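## Task

Take the foam block that sits in the pantry cabinet and set it on the third level counting up from the bottom, where the cabinet floor counts as level one rather than the lowest shelf, then close the cabinet door. The robot must not tip over or be left leaning, and the block and door must stay as required without the robot holding them.

## Robot and tools

ROBOT. A simulated Hello Robot Stretch 3 with one arm: a two-wheel base (0.33 m long, 0.34 m wide), a lift sliding on a mast, and a telescoping arm reaching out to the robot's right, ending in a wrist (yaw, pitch, roll) and a gripper. The base cannot drive sideways; to move the gripper forward or back, drive the base. It turns about the point between the wheels, 0.05 m behind the front edge. With the arm retracted and wrist folded, a spin sweeps a 0.28 m radius; an unfolded, level gripper reaches past that. Loose objects may occasionally get nudged by something else.

FRAMES. Base frame: origin on the floor between the drive wheels, x forward, y left, z up. hand_pose is reported in it, at the point where closed fingertips meet. Odometry frame = base frame at scene start; heading is positive to the left, -3.142 to 3.142.

execute_actions. Argument actions: a list run in order (empty list = just report state and images). Each action may hold robot, steps (integer 1 to 450 control steps, 30 per second; default 1) and until (only with steps). robot is one of: a single command; {"stop": true}, which brakes everything and clears the queue; or a list of up to 8 items run one after another, each a command or {"pause_s": s} with s at most 15. An action with only steps just waits.
A command holds base, joints and/or contact_limits:
- base: exactly one key. translate_m is a straight-line offset in metres from where the base is when that command begins, forward positive, magnitude at most 1. rotate_rad is a turn offset in radians from the current heading, counter-clockwise (left) positive, magnitude at most 3.2.
- joints: absolute targets by name; unnamed joints keep their old target. lift_m 0 to 1.1 (arm height on mast, m); arm_m 0 to 0.52 (extension, m); wrist_yaw_rad -1.345 to 4.42 (0 along the arm, positive toward the front, 3.0 folded over the base); wrist_pitch_rad -1.57 to 0.451 (0 level, negative tips fingertips down); wrist_roll_rad -2.911 to 2.911 (0 fingers side by side); gripper_m -0.089 to 0.179 (larger = wider; fingertip gap is below this by about 0.007 nearly shut, 0.025 fully open, zero under 0.007); head_pan_rad -3.953 to 1.73 (0 forward, positive left, -1.57 looks along the arm); head_tilt_rad -1.53 to 0.419 (negative down).
- contact_limits: {"arm_m": effort} in percent 1 to 100; the arm halts once its motor effort reaches that (negative when retracting). Lower is gentler; too low halts immediately. Lasts until arm_m's next command; values above the maximum are cut.
Base and joint motions start together and keep going across later actions and while you think. A new command takes over at once and discards any older queue. A queued command starts only after every motion of the previous one ends "done" ("off_target" also passes for base and gripper_m); other endings drop the rest. Any invalid value rejects the whole call.
until: {"robot": {...}} with conditions all true; {"status": "ended"} means nothing is moving and no queue runs. Numeric fields use [op, value] with =, !=, <, <=, >, >=, compared at printed precision (three decimals; four for translate_m/rotate_rad). Status fields accept a word or ["!=","moving"]. {"any": {"status": "ended"}} fires when any one motion or the queue finishes. Typical wait: steps 450 with until robot status ended.

RESULTS. Lines include base_status with travelled/goal in brackets, joint_goals, joint_status, measured_speeds, refusals/queue/queue_left, base_odometry, turned_by_wheels and turned_by_imu, base_tilt (degrees, forward and right positive), motor_effort (percent, peak in brackets; biased and noisy), lidar_m (12 ranges in 30-degree sectors, first straight ahead, counter-clockwise; plane 0.17 m high), wrist_depth_mm and head_depth_mm (7x7 median depths), plus images from head_camera, nav_camera and wrist_camera. Statuses: moving, done, off_target (held short, may still push), contact_stop (lift or arm pushed firmly and went slack), time_out, stopped, not_commanded, torque_fault (wrist servo off ~10 s, limp, refuses goals). robot.on_its_own appears when the robot changed a goal itself, a joint is slack or off, an effort at rest looks abnormal, or the base leans 3 degrees or more. "refused:", "dropped:" and "replaced:" lines explain skipped or superseded goals, counting from 0.

zoom_image: camera (head_camera, nav_camera or wrist_camera) and region [x0, y0, x1, y1] in pixels of that camera's last image, top-left origin, at most 504x504.

finished_scene: scene = the current scene number. Irreversible; the result reports success and gives the next task. Let every motion end first, since remaining motion is braked afterward.

PRACTICE. Fast driving (0.30 m/s, 1.9 rad/s) needs lift_m under 0.30, arm_m under 0.03 and wrist_yaw_rad over 2.54; otherwise 0.10 m/s and 0.63 rad/s. Fold or unfold the wrist only with lift_m 0.32 to 0.95, wrist_pitch_rad -0.4 and roll near 0; once folded the lift may go down to 0.25. When yaw is below -0.4, keep pitch at -0.5 or lower. To grasp, command gripper_m smaller than the object width; to let go, open at least 0.02 past where the fingertips made contact. Gripper reading and "done" do not prove a hold; check the images. Avoid pushing the arm against rigid things with the gripper higher than about 0.45 m, pushing again after a contact_stop, driving while gripping or hooking something fixed, and snagging furniture, especially reversing; these can tip the robot. If it leans, reverse the last move in small steps, free the gripper, and lower lift_m to about 0.2 if needed. Avoid drops, slams, hard hits and long wrist strain.

Each tool is called after "Request:" in YAML: its name, and indented under it one key for each argument.

## Session

Request:
execute_actions:
  actions: []

Scene clock: 0.00 s.
robot.base_odometry: x=+0.000 y=+0.000 heading=+0.000 (m, m, rad; robot's odometry frame)
robot.turned_by_wheels: +0.000 (rad since the last result)
robot.turned_by_imu: +0.000 (rad since the last result)
robot.base_tilt: forward=-0.9 right=+0.8 (deg)
robot.lidar_m: 2.55 1.93 2.15 1.54 1.46 1.48 1.91 2.35 2.39 2.45 1.69 1.72
robot.head_depth_mm: 2103 2794 2810 2800 2829 2858 2303 / 2126 2990 3189 3146 3144 3064 2307 / 1911 3004 3145 3165 3161 3116 2314 / 1932 2895 2925 2959 2920 2973 2321 / 2120 2674 2715 2716 2734 2752 2290 / 2120 2541 2523 2571 2574 2568 2288 / 2144 2358 2415 2401 2418 2455 2270
robot.base_status: not_commanded
robot.joint_positions: lift_m=+0.357 arm_m=+0.000 wrist_yaw_rad=+3.076 wrist_pitch_rad=-0.326 wrist_roll_rad=-0.016 gripper_m=+0.037 head_pan_rad=-0.009 head_tilt_rad=+0.014
robot.joint_goals: lift_m=+0.357 arm_m=+0.000 wrist_yaw_rad=+3.076 wrist_pitch_rad=-0.326 wrist_roll_rad=-0.016 gripper_m=+0.037 head_pan_rad=-0.009 head_tilt_rad=+0.014
robot.joint_status: lift_m=not_commanded arm_m=not_commanded wrist_yaw_rad=not_commanded wrist_pitch_rad=not_commanded wrist_roll_rad=not_commanded gripper_m=not_commanded head_pan_rad=not_commanded head_tilt_rad=not_commanded
robot.measured_speeds: translate_m=+0.000 rotate_rad=+0.000 lift_m=+0.000 arm_m=+0.000 wrist_yaw_rad=+0.000 wrist_pitch_rad=+0.000 wrist_roll_rad=+0.000 head_pan_rad=+0.000 head_tilt_rad=+0.000
robot: refusals=0 queue=idle queue_left=0
robot.motor_effort: left_wheel=+1 right_wheel=+0 lift_m=+36 arm_m=+0 wrist_yaw_rad=+0 wrist_pitch_rad=+6 wrist_roll_rad=+0 gripper_m=+0 head_pan_rad=+0 head_tilt_rad=+2 (%)
robot.hand_pose: x=-0.0059 y=+0.0899 z=+0.3911 quat_wxyz=(+0.137, +0.695, +0.093, +0.699) (m; robot's base frame)
robot.wrist_depth_mm: - - - - - - - / - - - - - - - / - - - - - - - / - - - - - - - / 877 850 940 900 914 954 946 / 697 682 - 743 749 748 746 / 588 595 - 604 587 628 623
pictures: head_camera (sideways: a quarter turn clockwise sets it upright), nav_camera (sideways: a quarter turn counterclockwise sets it upright), wrist_camera
Images, in order (width x height): head_camera 896x504, nav_camera 672x504, wrist_camera 644x364.

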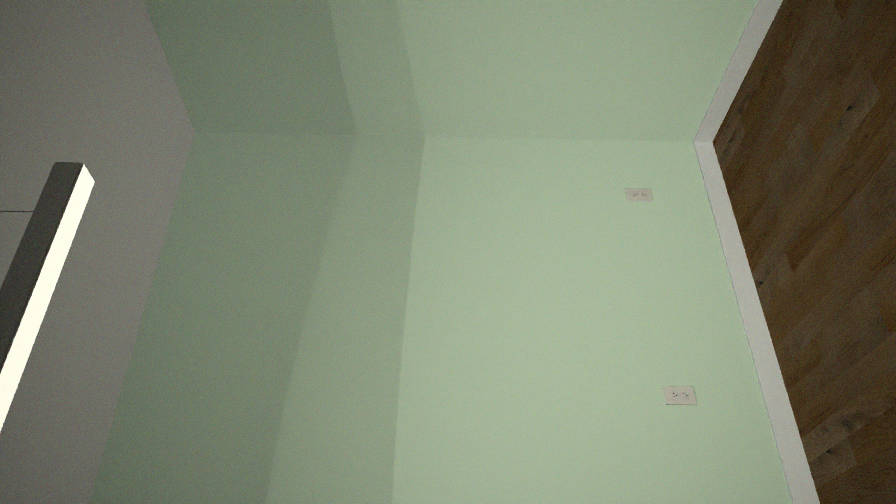

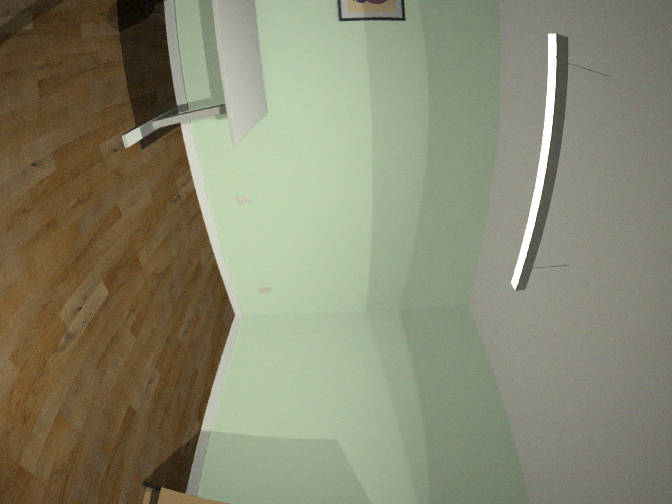

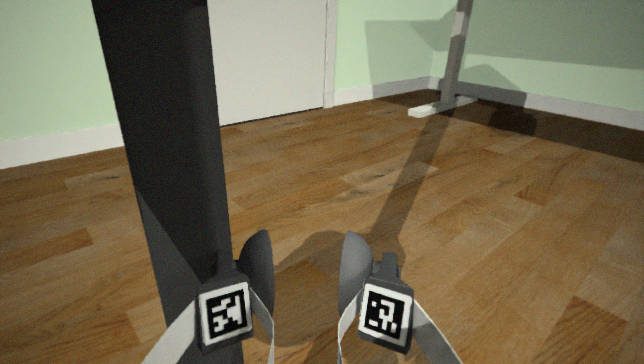

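Cabinet likely at right.

Request:
execute_actions:
  actions:
    - {"robot":{"joints":{"head_pan_rad":-1.1,"head_tilt_rad":-0.3}},"steps":200,"until":{"robot":{"status":"ended"}}}

Scene clock: 4.00 s.
robot.base_odometry: x=+0.000 y=+0.000 heading=+0.000 (m, m, rad; robot's odometry frame)
robot.turned_by_wheels: +0.000 (rad since the last result)
robot.turned_by_imu: +0.000 (rad since the last result)
robot.base_tilt: forward=-0.9 right=+0.8 (deg)
robot.lidar_m: 2.55 1.94 2.15 1.55 1.46 1.48 1.90 2.35 2.39 2.45 1.69 1.72
robot.head_depth_mm: 2126 2230 2351 2528 2598 1989 1560 / 2086 2206 2345 2481 2605 1945 1540 / 2059 2160 2340 2467 2563 1957 1551 / 2044 1609 1669 1828 1954 1961 1539 / 2004 1588 1663 1756 1883 1943 1534 / 1996 1573 1642 1739 1849 1960 1531 / 1965 1561 1653 2298 2400 1942 1540
robot.base_status: not_commanded
robot.joint_positions: lift_m=+0.357 arm_m=+0.000 wrist_yaw_rad=+3.076 wrist_pitch_rad=-0.326 wrist_roll_rad=-0.016 gripper_m=+0.037 head_pan_rad=-1.093 head_tilt_rad=-0.296
robot.joint_goals: lift_m=+0.357 arm_m=+0.000 wrist_yaw_rad=+3.076 wrist_pitch_rad=-0.326 wrist_roll_rad=-0.016 gripper_m=+0.037 head_pan_rad=-1.100 head_tilt_rad=-0.300
robot.joint_status: lift_m=not_commanded arm_m=not_commanded wrist_yaw_rad=not_commanded wrist_pitch_rad=not_commanded wrist_roll_rad=not_commanded gripper_m=not_commanded head_pan_rad=done head_tilt_rad=done
robot.measured_speeds: translate_m=+0.000 rotate_rad=+0.000 lift_m=+0.000 arm_m=+0.000 wrist_yaw_rad=+0.000 wrist_pitch_rad=+0.000 wrist_roll_rad=+0.000 head_pan_rad=+0.000 head_tilt_rad=+0.000
robot: refusals=0 queue=done queue_left=0
robot.motor_effort: left_wheel=+1(1) right_wheel=+0(0) lift_m=+36(37) arm_m=+0(0) wrist_yaw_rad=+1(0) wrist_pitch_rad=+6(5) wrist_roll_rad=+0(0) gripper_m=+1(0) head_pan_rad=-4(44) head_tilt_rad=-3(25) (%)
robot.hand_pose: x=-0.0059 y=+0.0899 z=+0.3911 quat_wxyz=(+0.137, +0.695, +0.093, +0.699) (m; robot's base frame)
robot.wrist_depth_mm: - - - - - - - / - - - - - - - / - - - - - - - / - - - - - - - / 870 877 917 882 899 895 915 / 696 704 - 735 718 720 741 / 589 594 - 602 587 611 624
pictures: head_camera (sideways: a quarter turn clockwise sets it upright), nav_camera (sideways: a quarter turn counterclockwise sets it upright), wrist_camera
camera_calibration (this result's frames):
head_camera: T_world_to_cam=[[-0.173836, 0.268172, -0.947557, 1.25542], [0.869949, 0.492729, -0.0201495, 0.0264417], [0.461485, -0.82783, -0.31895, 0.367729], [0, 0, 0, 1]] pos_world=[0.0255323, -0.0452784, 1.3074]
nav_camera: T_world_to_cam=[[0.1109, -0.320769, 0.940643, -1.183], [-0.885315, -0.461945, -0.0531504, 0.12179], [0.451574, -0.82687, -0.335211, 0.391846], [0, 0, 0, 1]] pos_world=[0.0620705, 0.000795593, 1.25061]
wrist_camera: T_world_to_cam=[[0.993847, -0.0954098, 0.0562512, -0.019858], [0.00890882, -0.437369, -0.899238, 0.433779], [0.110399, 0.894207, -0.433828, 0.25345], [0, 0, 0, 1]] pos_world=[-0.0121092, -0.0388101, 0.501142]
Images, in order (width x height): head_camera 896x504, nav_camera 672x504, wrist_camera 644x364.

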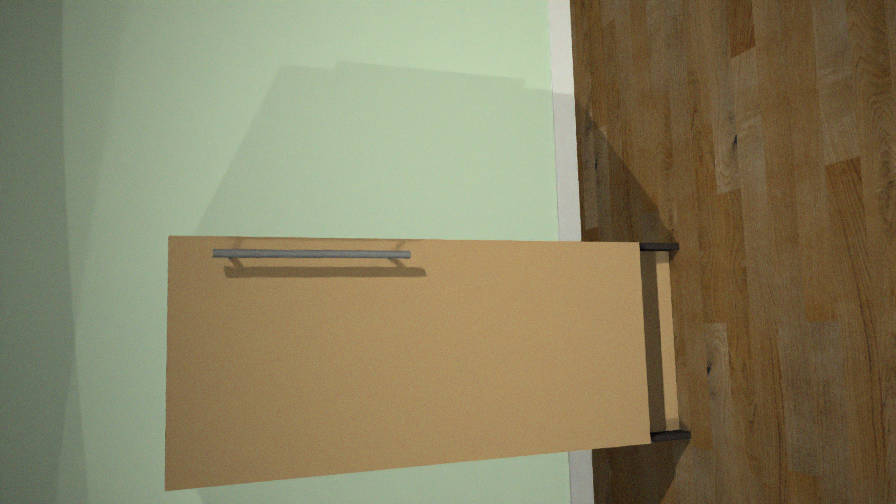

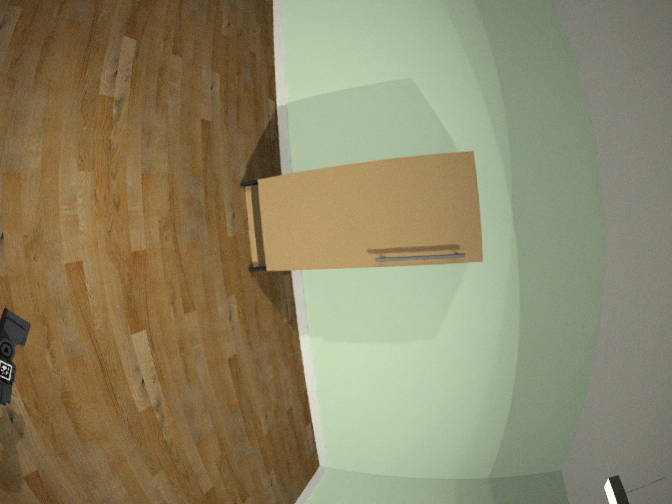

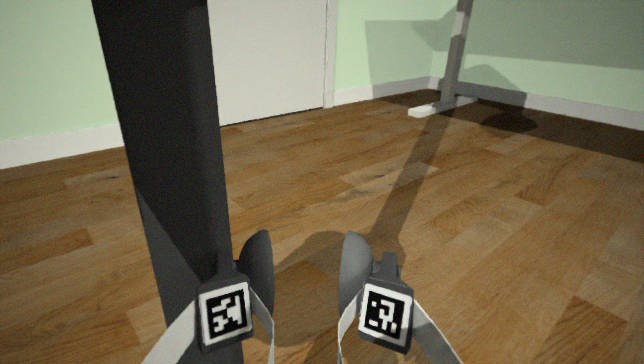

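Request:
execute_actions:
  actions:
    - {"robot":[{"base":{"rotate_rad":-1.135},"joints":{"lift_m":0.28,"head_pan_rad":-1.57,"head_tilt_rad":-0.5}},{"base":{"translate_m":1.0}},{"base":{"translate_m":0.136}},{"base":{"rotate_rad":1.785}},{"joints":{"lift_m":0.9,"wrist_pitch_rad":-0.4}},{"joints":{"wrist_yaw_rad":0,"gripper_m":0.12}},{"joints":{"wrist_pitch_rad":0}}],"steps":450,"until":{"robot":{"status":"ended"}}}
    - {"steps":300,"until":{"robot":{"status":"ended"}}}

Scene clock: 46.33 s.
robot.base_odometry: x=+0.480 y=-1.030 heading=+0.650 (m, m, rad; robot's odometry frame)
robot.turned_by_wheels: +0.650 (rad since the last result)
robot.turned_by_imu: +0.649 (rad since the last result)
robot.base_tilt: forward=-0.8 right=+0.8 (deg)
robot.lidar_m: 2.58 2.30 2.63 2.57 2.68 2.23 2.16 1.63 1.21 0.59 0.61 1.71
robot.head_depth_mm: 986 1069 1174 1300 1444 1573 - / 990 1073 1189 1310 1486 1593 - / 469 524 585 663 1424 - - / 473 515 555 617 690 807 956 / 480 526 577 642 725 823 962 / 483 530 580 645 726 835 976 / 486 531 585 651 735 842 983
robot.base_status: done (rotate_rad +1.7849 of +1.7850)
robot.joint_positions: lift_m=+0.900 arm_m=+0.000 wrist_yaw_rad=+0.003 wrist_pitch_rad=-0.022 wrist_roll_rad=-0.016 gripper_m=+0.120 head_pan_rad=-1.563 head_tilt_rad=-0.494
robot.joint_goals: lift_m=+0.900 arm_m=+0.000 wrist_yaw_rad=+0.000 wrist_pitch_rad=+0.000 wrist_roll_rad=-0.016 gripper_m=+0.120 head_pan_rad=-1.570 head_tilt_rad=-0.500
robot.joint_status: lift_m=done arm_m=not_commanded wrist_yaw_rad=done wrist_pitch_rad=done wrist_roll_rad=not_commanded gripper_m=done head_pan_rad=done head_tilt_rad=done
robot.measured_speeds: translate_m=+0.000 rotate_rad=+0.000 lift_m=+0.000 arm_m=+0.000 wrist_yaw_rad=+0.000 wrist_pitch_rad=+0.000 wrist_roll_rad=+0.000 head_pan_rad=+0.000 head_tilt_rad=+0.000
robot: refusals=0 queue=done queue_left=0
robot.motor_effort: left_wheel=-2(13) right_wheel=+3(14) lift_m=+43(45) arm_m=-1(0) wrist_yaw_rad=-3(3) wrist_pitch_rad=+9(8) wrist_roll_rad=+0(0) gripper_m=+0(81) head_pan_rad=-3(37) head_tilt_rad=-3(22) (%)
robot.hand_pose: x=-0.0207 y=-0.4003 z=+1.0087 quat_wxyz=(+0.713, +0.009, -0.701, -0.007) (m; robot's base frame)
robot.wrist_depth_mm: 326 328 325 331 913 939 970 / 329 333 332 336 936 952 973 / 339 339 339 350 944 978 957 / 348 349 348 352 993 - 997 / 358 353 357 364 - - - / 363 - 370 392 - - - / 368 - 375 - - - -
pictures: head_camera (sideways: a quarter turn clockwise sets it upright), nav_camera (sideways: a quarter turn counterclockwise sets it upright), wrist_camera
camera_calibration (this result's frames):
head_camera: T_world_to_cam=[[-0.0347105, 0.498383, -0.866262, 1.1485], [0.99877, 0.0480012, -0.0124036, 0.0155674], [0.0353999, -0.865627, -0.499436, 0.605195], [0, 0, 0, 1]] pos_world=[0.00289276, -0.049264, 1.29735]
nav_camera: T_world_to_cam=[[-0.0452446, -0.515018, 0.855984, -1.0716], [-0.998612, 0.000177773, -0.0526765, 0.12185], [0.0269772, -0.857179, -0.514311, 0.627494], [0, 0, 0, 1]] pos_world=[0.0562687, -0.014041, 1.24642]
wrist_camera: T_world_to_cam=[[-0.998087, 0.0427796, 0.0446432, -0.0609304], [-0.0379088, 0.147017, -0.988407, 1.0978], [-0.048847, -0.988208, -0.145114, -0.0867187], [0, 0, 0, 1]] pos_world=[-0.0234334, -0.244485, 1.07521]
Images, in order (width x height): head_camera 896x504, nav_camera 672x504, wrist_camera 644x364.

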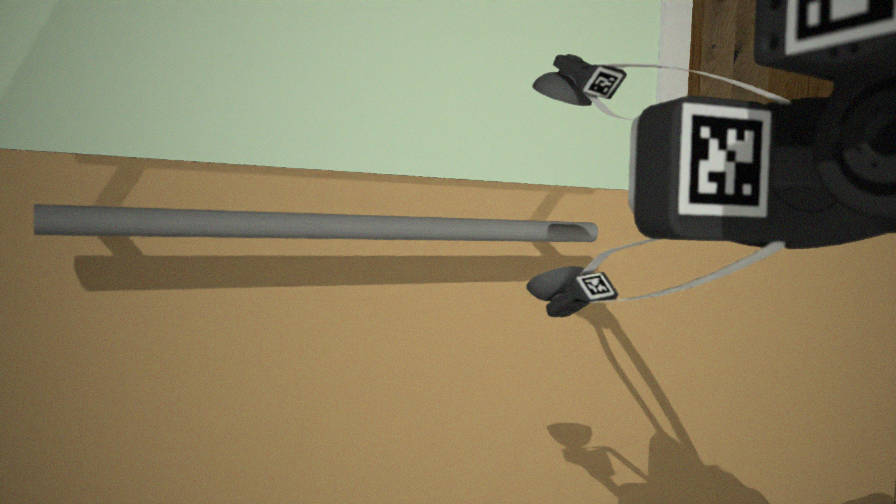

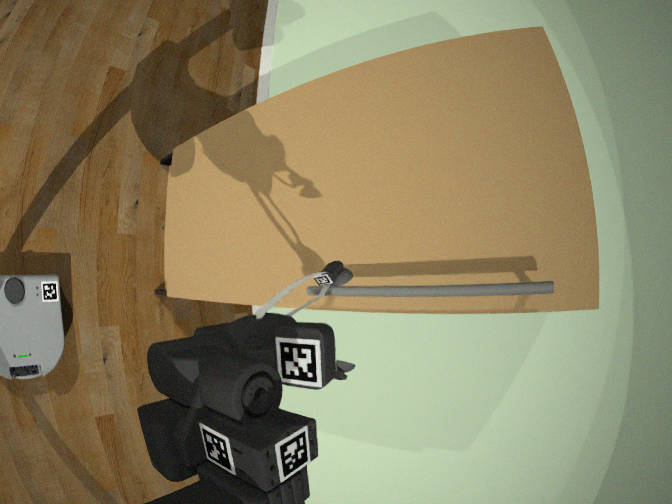

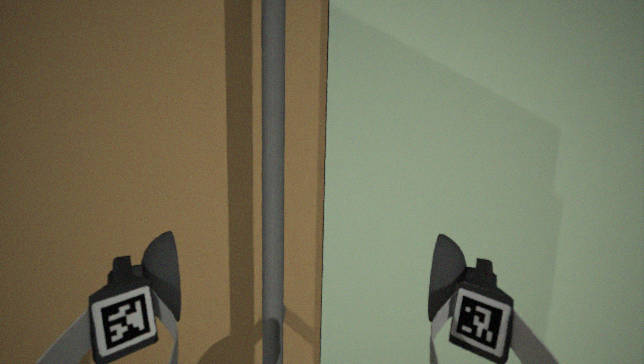

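Request:
execute_actions:
  actions:
    - {"robot":[{"base":{"translate_m":0.03},"joints":{"arm_m":0.15}},{"joints":{"gripper_m":-0.02}},{"joints":{"arm_m":0.0},"base":{"translate_m":0.025}},{"joints":{"gripper_m":0.12}}],"steps":450,"until":{"robot":{"status":"ended"}}}

Scene clock: 62.13 s.
robot.base_odometry: x=+0.523 y=-0.996 heading=+0.650 (m, m, rad; robot's odometry frame)
robot.turned_by_wheels: +0.000 (rad since the last result)
robot.turned_by_imu: -0.001 (rad since the last result)
robot.base_tilt: forward=-0.8 right=+0.8 (deg)
robot.lidar_m: 2.53 2.25 2.61 2.57 2.68 2.28 2.21 1.63 1.21 0.59 0.61 1.72
robot.head_depth_mm: 982 1072 1181 1301 1464 1576 - / 461 515 583 1273 1417 1582 1384 / 474 511 551 623 686 - - / 477 521 574 636 715 802 973 / 481 524 578 643 728 827 968 / 484 530 583 649 728 835 974 / 487 532 585 653 738 846 985
robot.base_status: done (translate_m +0.0250 of +0.0250)
robot.joint_positions: lift_m=+0.900 arm_m=+0.000 wrist_yaw_rad=+0.058 wrist_pitch_rad=-0.022 wrist_roll_rad=-0.016 gripper_m=+0.120 head_pan_rad=-1.563 head_tilt_rad=-0.494
robot.joint_goals: lift_m=+0.900 arm_m=+0.000 wrist_yaw_rad=+0.058 wrist_pitch_rad=+0.000 wrist_roll_rad=-0.016 gripper_m=+0.120 head_pan_rad=-1.570 head_tilt_rad=-0.500
robot.joint_status: lift_m=done arm_m=done wrist_yaw_rad=done wrist_pitch_rad=done wrist_roll_rad=not_commanded gripper_m=done head_pan_rad=done head_tilt_rad=done
robot.measured_speeds: translate_m=+0.000 rotate_rad=+0.000 lift_m=+0.000 arm_m=+0.000 wrist_yaw_rad=+0.000 wrist_pitch_rad=+0.000 wrist_roll_rad=+0.000 head_pan_rad=+0.000 head_tilt_rad=+0.000
robot: refusals=0 queue=done queue_left=0
robot.on_its_own: wrist_yaw_rad is held at +0.058, not at your +0.000, by its stall guard, which is not easing now
robot.motor_effort: left_wheel=-2(12) right_wheel=+2(23) lift_m=+43(43) arm_m=-3(7) wrist_yaw_rad=+1(38) wrist_pitch_rad=+9(9) wrist_roll_rad=+0(0) gripper_m=+0(88) head_pan_rad=-4(4) head_tilt_rad=-3(3) (%)
robot.hand_pose: x=-0.0066 y=-0.4006 z=+1.0088 quat_wxyz=(+0.713, +0.028, -0.701, +0.013) (m; robot's base frame)
robot.wrist_depth_mm: 336 336 332 326 885 901 919 / 349 343 340 335 888 937 934 / 354 353 347 344 946 946 949 / 364 363 355 353 980 936 970 / 372 370 361 361 997 - 970 / 378 - 369 367 - - 983 / 392 - 385 375 - - -
pictures: head_camera (sideways: a quarter turn clockwise sets it upright), nav_camera (sideways: a quarter turn counterclockwise sets it upright), wrist_camera
camera_calibration (this result's frames):
head_camera: T_world_to_cam=[[-0.0347105, 0.498383, -0.866262, 1.1485], [0.99877, 0.0480012, -0.0124036, 0.0155674], [0.0353999, -0.865627, -0.499436, 0.605195], [0, 0, 0, 1]] pos_world=[0.00289276, -0.049264, 1.29735]
nav_camera: T_world_to_cam=[[-0.0452446, -0.515018, 0.855984, -1.0716], [-0.998612, 0.000177779, -0.0526765, 0.12185], [0.0269772, -0.857179, -0.514311, 0.627494], [0, 0, 0, 1]] pos_world=[0.0562687, -0.014041, 1.24642]
wrist_camera: T_world_to_cam=[[-0.998926, -0.0125641, 0.0446055, -0.0689246], [-0.0459531, 0.144246, -0.988474, 1.09739], [0.00598515, -0.989462, -0.144668, -0.0868319], [0, 0, 0, 1]] pos_world=[-0.0179023, -0.245077, 1.07526]
Images, in order (width x height): head_camera 896x504, nav_camera 672x504, wrist_camera 644x364.

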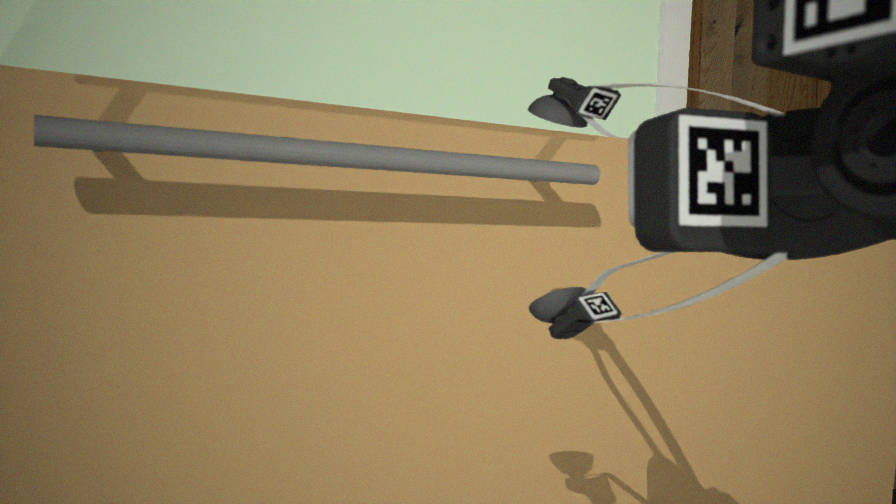

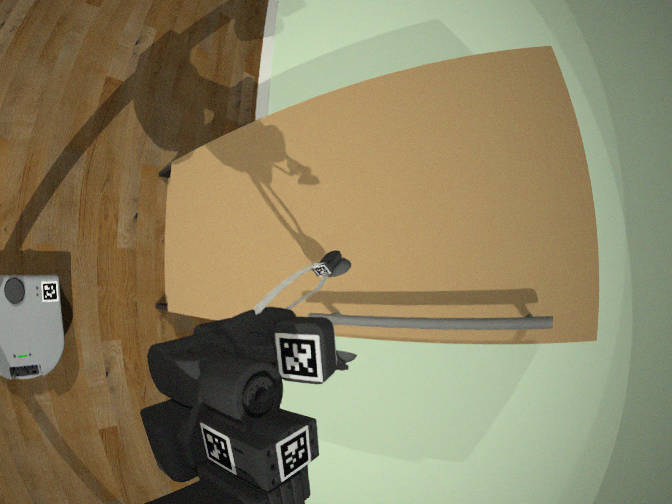

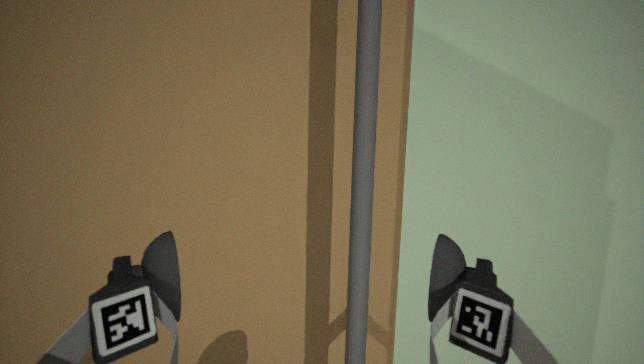

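Missed. Retry deeper and check.

Request:
execute_actions:
  actions:
    - {"robot":[{"base":{"translate_m":-0.025},"joints":{"arm_m":0.175,"wrist_yaw_rad":0}},{"joints":{"gripper_m":-0.03}}],"steps":450,"until":{"robot":{"status":"ended"}}}

Scene clock: 70.13 s.
robot.base_odometry: x=+0.504 y=-1.012 heading=+0.650 (m, m, rad; robot's odometry frame)
robot.turned_by_wheels: +0.000 (rad since the last result)
robot.turned_by_imu: -0.024 (rad since the last result)
robot.base_tilt: forward=-0.9 right=+0.6 (deg)
robot.lidar_m: 2.56 2.27 2.63 2.56 2.67 2.26 2.19 1.67 1.22 0.59 0.61 1.68
robot.head_depth_mm: 995 1078 1185 1281 - 1496 1330 / 995 1086 1198 1283 - 1504 1330 / 468 509 574 609 - 1471 1275 / 480 524 568 639 719 818 956 / 482 525 578 642 724 825 964 / 483 529 581 646 726 830 968 / 487 531 584 650 731 833 973
robot.base_status: done (translate_m -0.0250 of -0.0250)
robot.joint_positions: lift_m=+0.900 arm_m=+0.174 wrist_yaw_rad=+0.019 wrist_pitch_rad=-0.029 wrist_roll_rad=-0.016 gripper_m=-0.028 head_pan_rad=-1.563 head_tilt_rad=-0.494
robot.joint_goals: lift_m=+0.900 arm_m=+0.175 wrist_yaw_rad=+0.000 wrist_pitch_rad=+0.000 wrist_roll_rad=-0.016 gripper_m=-0.027 head_pan_rad=-1.570 head_tilt_rad=-0.500
robot.joint_status: lift_m=done arm_m=done wrist_yaw_rad=done wrist_pitch_rad=done wrist_roll_rad=not_commanded gripper_m=done head_pan_rad=done head_tilt_rad=done
robot.measured_speeds: translate_m=+0.000 rotate_rad=+0.000 lift_m=+0.000 arm_m=+0.000 wrist_yaw_rad=+0.000 wrist_pitch_rad=+0.000 wrist_roll_rad=+0.000 head_pan_rad=+0.000 head_tilt_rad=+0.000
robot: refusals=0 queue=done queue_left=0
robot.on_its_own: wrist_yaw_rad is at rest, and its effort (-16) is outside its rest range (-12 to +12)
robot.motor_effort: left_wheel=+1(7) right_wheel=+1(4) lift_m=+42(43) arm_m=+7(10) wrist_yaw_rad=-16(18) wrist_pitch_rad=+11(11) wrist_roll_rad=+0(0) gripper_m=-6(99) head_pan_rad=-4(4) head_tilt_rad=-2(3) (%)
robot.hand_pose: x=-0.0165 y=-0.5746 z=+1.0071 quat_wxyz=(+0.713, +0.017, -0.701, -0.003) (m; robot's base frame)
robot.wrist_depth_mm: 161 162 161 163 750 764 775 / 165 166 166 167 739 767 774 / 168 169 170 171 793 807 792 / 174 174 174 176 794 808 815 / 177 177 177 179 816 822 853 / 182 182 124 183 866 874 864 / 185 187 188 188 858 871 907
pictures: head_camera (sideways: a quarter turn clockwise sets it upright), nav_camera (sideways: a quarter turn counterclockwise sets it upright), wrist_camera
camera_calibration (this result's frames):
head_camera: T_world_to_cam=[[-0.0347104, 0.498383, -0.866262, 1.1485], [0.99877, 0.048001, -0.0124036, 0.0155674], [0.0353997, -0.865627, -0.499436, 0.605195], [0, 0, 0, 1]] pos_world=[0.00289275, -0.049264, 1.29735]
nav_camera: T_world_to_cam=[[-0.0452447, -0.515018, 0.855984, -1.0716], [-0.998612, 0.00017802, -0.0526765, 0.12185], [0.026977, -0.857179, -0.514311, 0.627495], [0, 0, 0, 1]] pos_world=[0.0562687, -0.014041, 1.24642]
wrist_camera: T_world_to_cam=[[-0.998652, 0.025998, 0.0449267, -0.05913], [-0.040446, 0.152739, -0.987439, 1.12425], [-0.0325335, -0.987925, -0.151482, -0.252098], [0, 0, 0, 1]] pos_world=[-0.0217804, -0.419234, 1.0746]
Images, in order (width x height): head_camera 896x504, nav_camera 672x504, wrist_camera 644x364.

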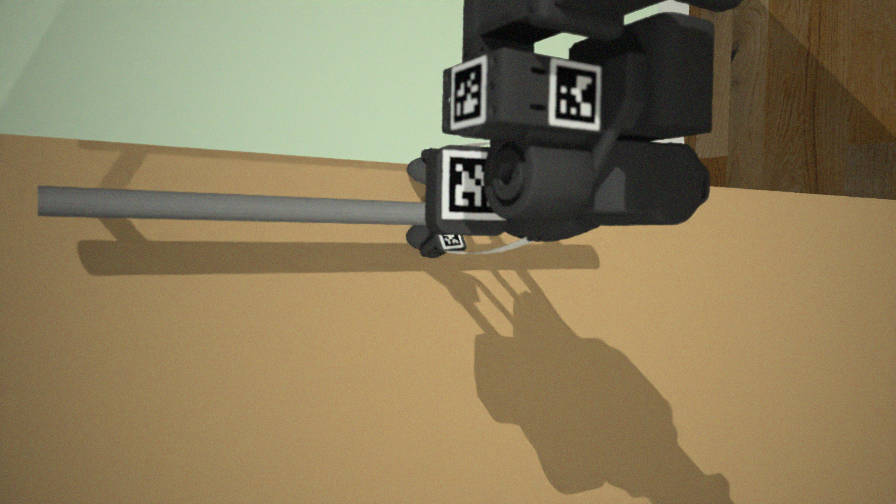

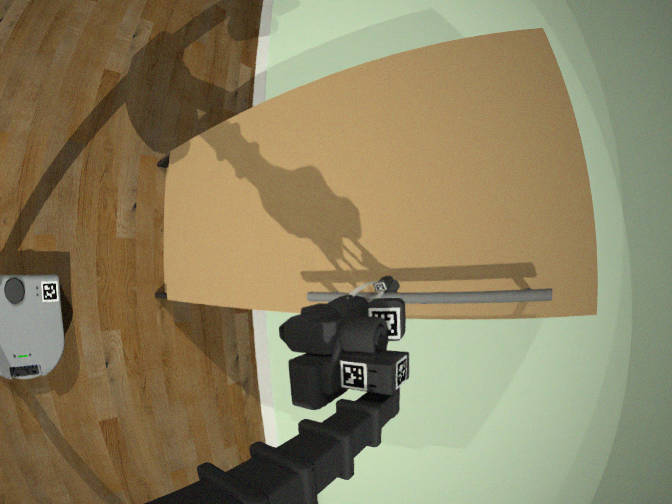

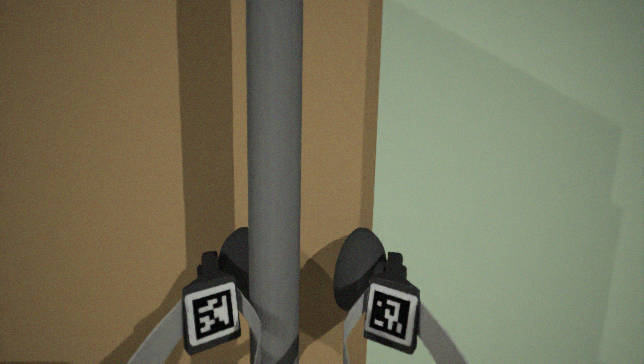

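Request:
execute_actions:
  actions:
    - {"robot":[{"joints":{"arm_m":0.16,"gripper_m":-0.05}},{"joints":{"arm_m":0.0}}],"steps":450,"until":{"robot":{"status":"ended"}}}

Scene clock: 78.07 s.
robot.base_odometry: x=+0.504 y=-1.012 heading=+0.651 (m, m, rad; robot's odometry frame)
robot.turned_by_wheels: +0.001 (rad since the last result)
robot.turned_by_imu: +0.000 (rad since the last result)
robot.base_tilt: forward=-0.8 right=+0.9 (deg)
robot.lidar_m: 2.55 2.27 2.64 2.57 2.67 2.27 2.18 1.66 1.22 0.41 0.48 1.68
robot.head_depth_mm: 989 1079 1184 1307 1472 1585 - / 979 1080 1187 1320 1480 1576 1390 / 325 356 395 449 599 - - / 325 352 385 424 476 486 691 / 344 376 415 464 534 608 713 / 360 395 439 491 559 650 774 / 374 412 459 517 594 697 838
robot.base_status: done (translate_m -0.0249 of -0.0250)
robot.joint_positions: lift_m=+0.900 arm_m=+0.001 wrist_yaw_rad=+0.094 wrist_pitch_rad=-0.021 wrist_roll_rad=-0.014 gripper_m=-0.029 head_pan_rad=-1.563 head_tilt_rad=-0.494
robot.joint_goals: lift_m=+0.900 arm_m=+0.000 wrist_yaw_rad=+0.071 wrist_pitch_rad=+0.000 wrist_roll_rad=-0.014 gripper_m=-0.030 head_pan_rad=-1.570 head_tilt_rad=-0.500
robot.joint_status: lift_m=done arm_m=done wrist_yaw_rad=done wrist_pitch_rad=done wrist_roll_rad=not_commanded gripper_m=off_target head_pan_rad=done head_tilt_rad=done
robot.measured_speeds: translate_m=+0.000 rotate_rad=+0.000 lift_m=+0.000 arm_m=+0.000 wrist_yaw_rad=+0.000 wrist_pitch_rad=+0.000 wrist_roll_rad=+0.000 head_pan_rad=+0.000 head_tilt_rad=+0.000
robot: refusals=0 queue=done queue_left=0
robot.on_its_own: wrist_yaw_rad is held at +0.071, not at your +0.000, by its stall guard, which is not easing now; gripper_m is held at -0.030, not at your -0.050, by its stall guard, which is still easing
robot.motor_effort: left_wheel=+4(19) right_wheel=-34(41) lift_m=+41(42) arm_m=-9(6) wrist_yaw_rad=-21(53) wrist_pitch_rad=+8(11) wrist_roll_rad=-1(2) gripper_m=-24(99) head_pan_rad=-3(3) head_tilt_rad=-3(3) (%)
robot.hand_pose: x=+0.0026 y=-0.4006 z=+1.0090 quat_wxyz=(+0.712, +0.041, -0.701, +0.026) (m; robot's base frame)
robot.wrist_depth_mm: 228 206 124 164 900 923 880 / 235 210 128 168 905 919 914 / 244 216 183 170 965 925 925 / 251 220 140 175 973 971 929 / 259 229 141 179 988 - 940 / 266 244 143 185 984 988 - / 278 251 148 191 - - 998
pictures: head_camera (sideways: a quarter turn clockwise sets it upright), nav_camera (sideways: a quarter turn counterclockwise sets it upright), wrist_camera
camera_calibration (this result's frames):
head_camera: T_world_to_cam=[[-0.0347043, 0.498673, -0.866095, 1.14828], [0.998771, 0.0479886, -0.0123901, 0.0155497], [0.0353841, -0.865461, -0.499725, 0.605572], [0, 0, 0, 1]] pos_world=[0.00289192, -0.0492624, 1.29733]
nav_camera: T_world_to_cam=[[-0.0452511, -0.515303, 0.855812, -1.07138], [-0.998612, 0.000212155, -0.0526739, 0.121847], [0.0269615, -0.857008, -0.514598, 0.627867], [0, 0, 0, 1]] pos_world=[0.0562683, -0.0140233, 1.24642]
wrist_camera: T_world_to_cam=[[-0.997934, -0.0486106, 0.0420184, -0.0715524], [-0.0485468, 0.142028, -0.988672, 1.09737], [0.0420921, -0.988668, -0.144094, -0.0872232], [0, 0, 0, 1]] pos_world=[-0.0144594, -0.24557, 1.07538]
Images, in order (width x height): head_camera 896x504, nav_camera 672x504, wrist_camera 644x364.

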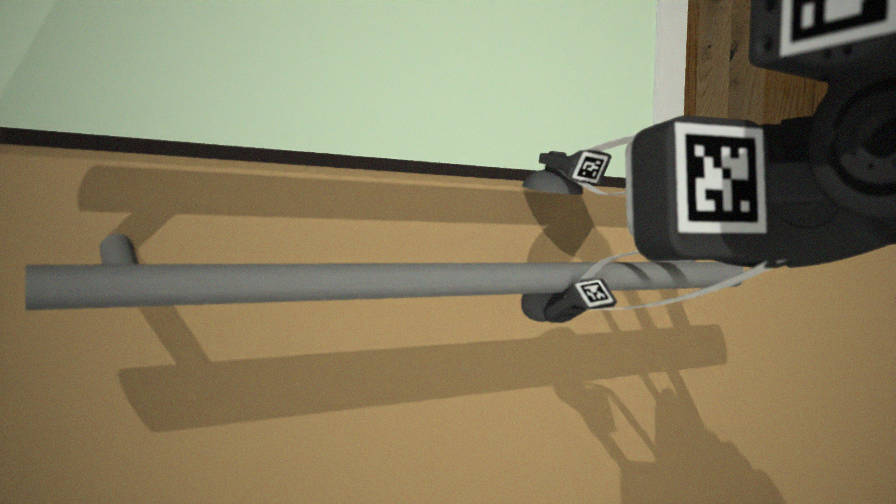

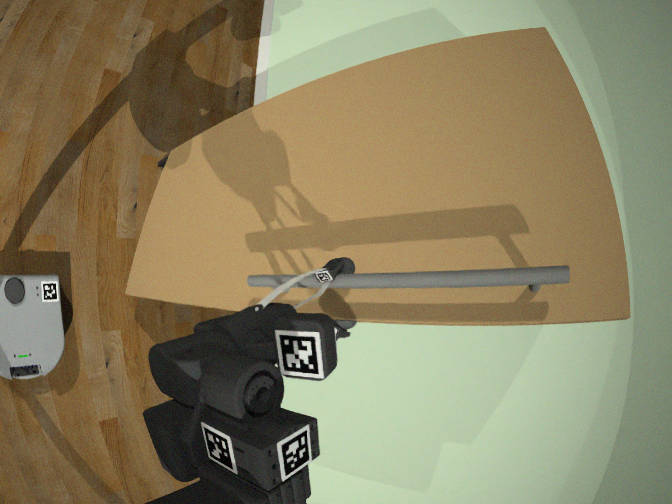

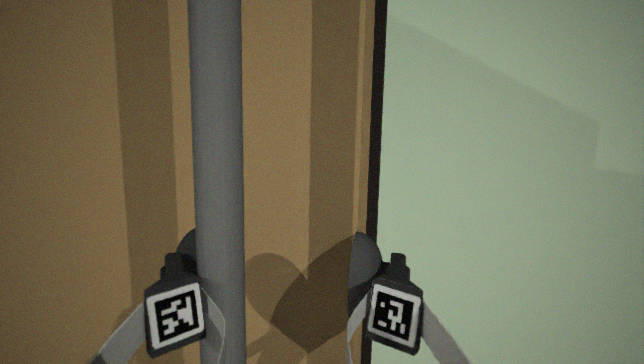

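Request:
execute_actions:
  actions:
    - {"robot":[{"joints":{"gripper_m":0.1}},{"joints":{"lift_m":0.6}},{"base":{"translate_m":-0.12},"joints":{"gripper_m":0.0,"wrist_yaw_rad":0}},{"joints":{"arm_m":0.11}},{"base":{"translate_m":0.45}}],"steps":450,"until":{"robot":{"status":"ended"}}}

Scene clock: 98.40 s.
robot.base_odometry: x=+0.766 y=-0.812 heading=+0.650 (m, m, rad; robot's odometry frame)
robot.turned_by_wheels: -0.001 (rad since the last result)
robot.turned_by_imu: -0.002 (rad since the last result)
robot.base_tilt: forward=-0.8 right=+0.8 (deg)
robot.lidar_m: 2.23 1.97 2.64 2.56 2.67 2.60 2.51 1.67 0.61 0.59 0.61 1.68
robot.head_depth_mm: 472 514 565 626 701 800 930 / 474 518 568 630 707 808 933 / 476 519 571 633 711 796 902 / 478 521 574 636 714 817 933 / 481 525 576 640 720 824 963 / 481 526 578 653 767 1491 1321 / 976 1097 1228 1363 1536 1587 1322
robot.base_status: done (translate_m +0.4500 of +0.4500)
robot.joint_positions: lift_m=+0.600 arm_m=+0.110 wrist_yaw_rad=+0.002 wrist_pitch_rad=-0.016 wrist_roll_rad=-0.015 gripper_m=+0.000 head_pan_rad=-1.563 head_tilt_rad=-0.495
robot.joint_goals: lift_m=+0.600 arm_m=+0.110 wrist_yaw_rad=+0.000 wrist_pitch_rad=+0.000 wrist_roll_rad=-0.015 gripper_m=+0.000 head_pan_rad=-1.570 head_tilt_rad=-0.500
robot.joint_status: lift_m=done arm_m=done wrist_yaw_rad=done wrist_pitch_rad=done wrist_roll_rad=not_commanded gripper_m=done head_pan_rad=done head_tilt_rad=done
robot.measured_speeds: translate_m=+0.000 rotate_rad=+0.000 lift_m=+0.000 arm_m=+0.000 wrist_yaw_rad=+0.000 wrist_pitch_rad=+0.000 wrist_roll_rad=+0.000 head_pan_rad=+0.000 head_tilt_rad=+0.000
robot: refusals=0 queue=done queue_left=0
robot.motor_effort: left_wheel=+1(7) right_wheel=-1(35) lift_m=+29(40) arm_m=+3(9) wrist_yaw_rad=+0(30) wrist_pitch_rad=+6(9) wrist_roll_rad=+0(1) gripper_m=-2(81) head_pan_rad=-4(4) head_tilt_rad=-2(3) (%)
robot.hand_pose: x=-0.0210 y=-0.5104 z=+0.7107 quat_wxyz=(+0.713, +0.007, -0.701, -0.005) (m; robot's base frame)
robot.wrist_depth_mm: 216 220 220 223 227 228 231 / 224 225 225 229 232 233 235 / 227 227 232 233 238 237 242 / 231 235 238 238 242 245 247 / 239 241 242 242 246 249 253 / 244 246 250 - 253 255 259 / 249 251 255 258 260 263 267
pictures: head_camera (sideways: a quarter turn clockwise sets it upright), nav_camera (sideways: a quarter turn counterclockwise sets it upright), wrist_camera
camera_calibration (this result's frames):
head_camera: T_world_to_cam=[[-0.034705, 0.498819, -0.866011, 1.14817], [0.998771, 0.04799, -0.0123832, 0.0155408], [0.0353828, -0.865376, -0.499872, 0.605762], [0, 0, 0, 1]] pos_world=[0.00289188, -0.0492617, 1.29732]
nav_camera: T_world_to_cam=[[-0.0452504, -0.515448, 0.855725, -1.07126], [-0.998612, 0.000221779, -0.0526726, 0.121845], [0.0269602, -0.856921, -0.514743, 0.628056], [0, 0, 0, 1]] pos_world=[0.0562683, -0.014014, 1.24641]
wrist_camera: T_world_to_cam=[[-0.998077, 0.0442777, 0.0433728, -0.0415602], [-0.0367397, 0.140954, -0.989334, 0.817075], [-0.049919, -0.989026, -0.139056, -0.243508], [0, 0, 0, 1]] pos_world=[-0.0236168, -0.354165, 0.776302]
Images, in order (width x height): head_camera 896x504, nav_camera 672x504, wrist_camera 644x364.

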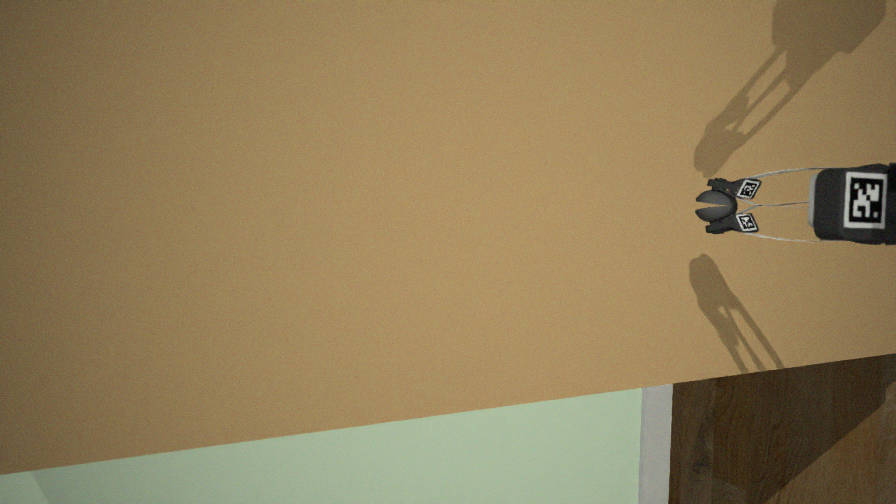

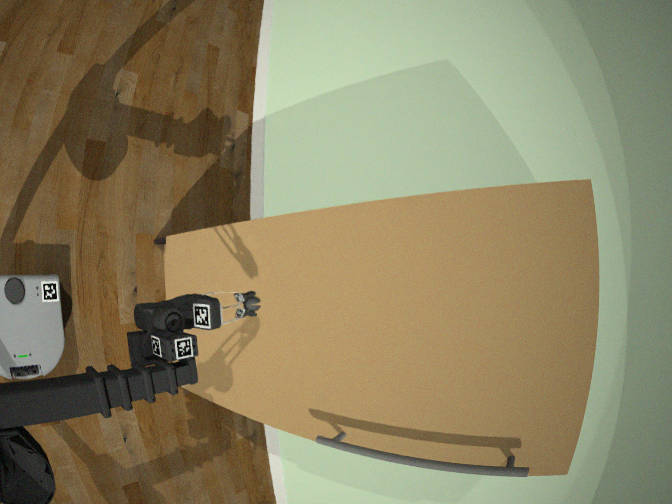

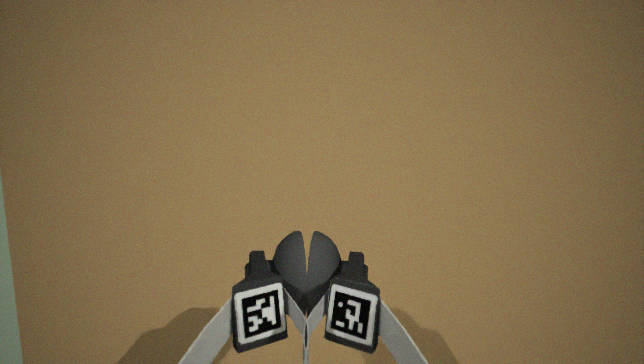

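Request:
execute_actions:
  actions:
    - {"robot":[{"base":{"rotate_rad":-0.785},"joints":{"arm_m":0,"lift_m":0.9,"gripper_m":0.12}},{"base":{"translate_m":-0.467}},{"base":{"rotate_rad":0.785}},{"joints":{"arm_m":0.4}}],"steps":450,"until":{"robot":{"status":"ended"}}}

Scene clock: 119.30 s.
robot.base_odometry: x=+0.303 y=-0.749 heading=+0.650 (m, m, rad; robot's odometry frame)
robot.turned_by_wheels: +0.000 (rad since the last result)
robot.turned_by_imu: -0.003 (rad since the last result)
robot.base_tilt: forward=-0.8 right=+0.8 (deg)
robot.lidar_m: 2.17 2.18 2.30 2.24 2.33 2.27 2.18 2.13 1.56 0.91 0.95 2.14
robot.head_depth_mm: 1281 1402 1515 - 1849 1582 1318 / 1282 1398 1506 1766 1855 1588 1329 / 780 852 1478 - 1835 1542 1329 / 762 835 906 1023 1150 1309 1322 / 768 839 923 1027 1162 1318 1324 / 774 846 928 1031 1165 1329 1331 / 779 847 933 1038 1165 1337 1321
robot.base_status: done (rotate_rad +0.7849 of +0.7850)
robot.joint_positions: lift_m=+0.900 arm_m=+0.363 wrist_yaw_rad=+0.001 wrist_pitch_rad=-0.016 wrist_roll_rad=-0.015 gripper_m=+0.120 head_pan_rad=-1.563 head_tilt_rad=-0.495
robot.joint_goals: lift_m=+0.900 arm_m=+0.400 wrist_yaw_rad=+0.000 wrist_pitch_rad=+0.000 wrist_roll_rad=-0.015 gripper_m=+0.120 head_pan_rad=-1.570 head_tilt_rad=-0.500
robot.joint_status: lift_m=done arm_m=moving wrist_yaw_rad=done wrist_pitch_rad=done wrist_roll_rad=not_commanded gripper_m=done head_pan_rad=done head_tilt_rad=done
robot.measured_speeds: translate_m=+0.000 rotate_rad=+0.000 lift_m=+0.000 arm_m=+0.104 wrist_yaw_rad=+0.000 wrist_pitch_rad=+0.000 wrist_roll_rad=+0.000 head_pan_rad=+0.000 head_tilt_rad=+0.000
robot: refusals=0 queue=running queue_left=0
robot.motor_effort: left_wheel=-1(8) right_wheel=+3(9) lift_m=+43(45) arm_m=+6(3) wrist_yaw_rad=-1(2) wrist_pitch_rad=+6(7) wrist_roll_rad=+0(0) gripper_m=+0(80) head_pan_rad=-3(3) head_tilt_rad=-3(2) (%)
robot.hand_pose: x=-0.0211 y=-0.7636 z=+1.0102 quat_wxyz=(+0.713, +0.006, -0.701, -0.006) (m; robot's base frame)
robot.wrist_depth_mm: 285 288 292 296 902 923 916 / 292 293 300 299 895 921 948 / 300 303 304 306 967 948 946 / 303 308 314 315 979 998 983 / 310 315 322 325 995 970 989 / 324 - 329 333 - - - / 326 - 337 340 - - -
pictures: head_camera (sideways: a quarter turn clockwise sets it upright), nav_camera (sideways: a quarter turn counterclockwise sets it upright), wrist_camera
camera_calibration (this result's frames):
head_camera: T_world_to_cam=[[-0.034705, 0.498819, -0.866011, 1.14817], [0.998771, 0.04799, -0.0123832, 0.0155408], [0.0353828, -0.865376, -0.499872, 0.605762], [0, 0, 0, 1]] pos_world=[0.00289188, -0.0492617, 1.29732]
nav_camera: T_world_to_cam=[[-0.0452504, -0.515448, 0.855725, -1.07126], [-0.998612, 0.000221779, -0.0526726, 0.121845], [0.0269602, -0.856921, -0.514743, 0.628056], [0, 0, 0, 1]] pos_world=[0.0562683, -0.014014, 1.24641]
wrist_camera: T_world_to_cam=[[-0.998062, 0.0446129, 0.0433794, -0.0431772], [-0.0366923, 0.141097, -0.989316, 1.14914], [-0.050257, -0.98899, -0.139187, -0.452113], [0, 0, 0, 1]] pos_world=[-0.0236508, -0.607349, 1.07581]
Images, in order (width x height): head_camera 896x504, nav_camera 672x504, wrist_camera 644x364.

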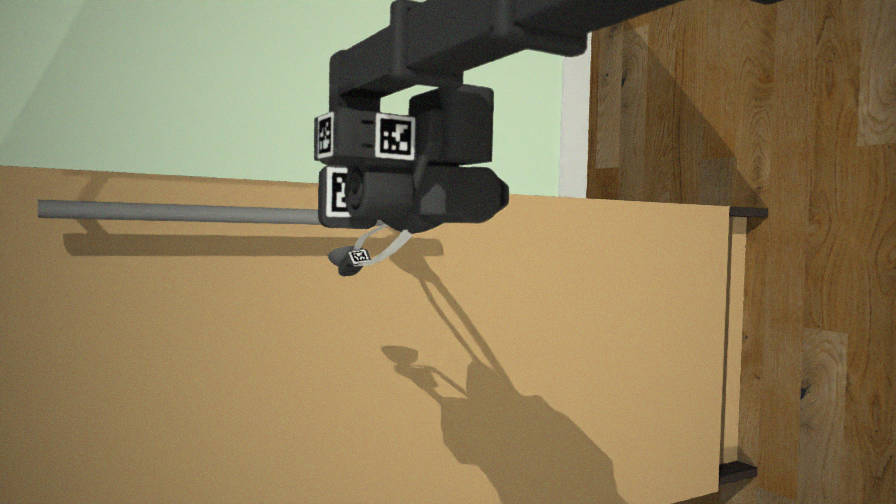

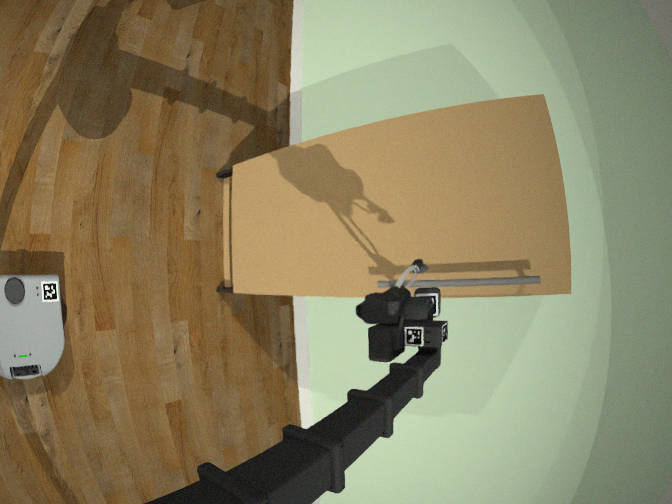

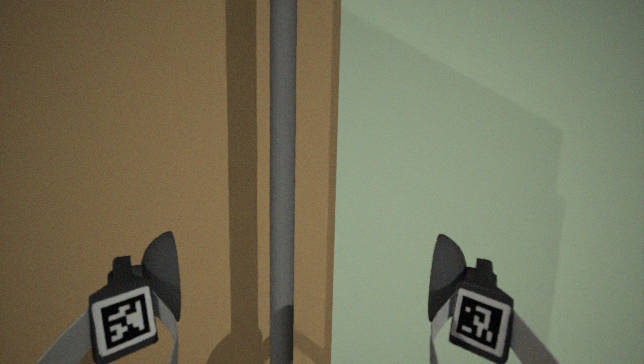

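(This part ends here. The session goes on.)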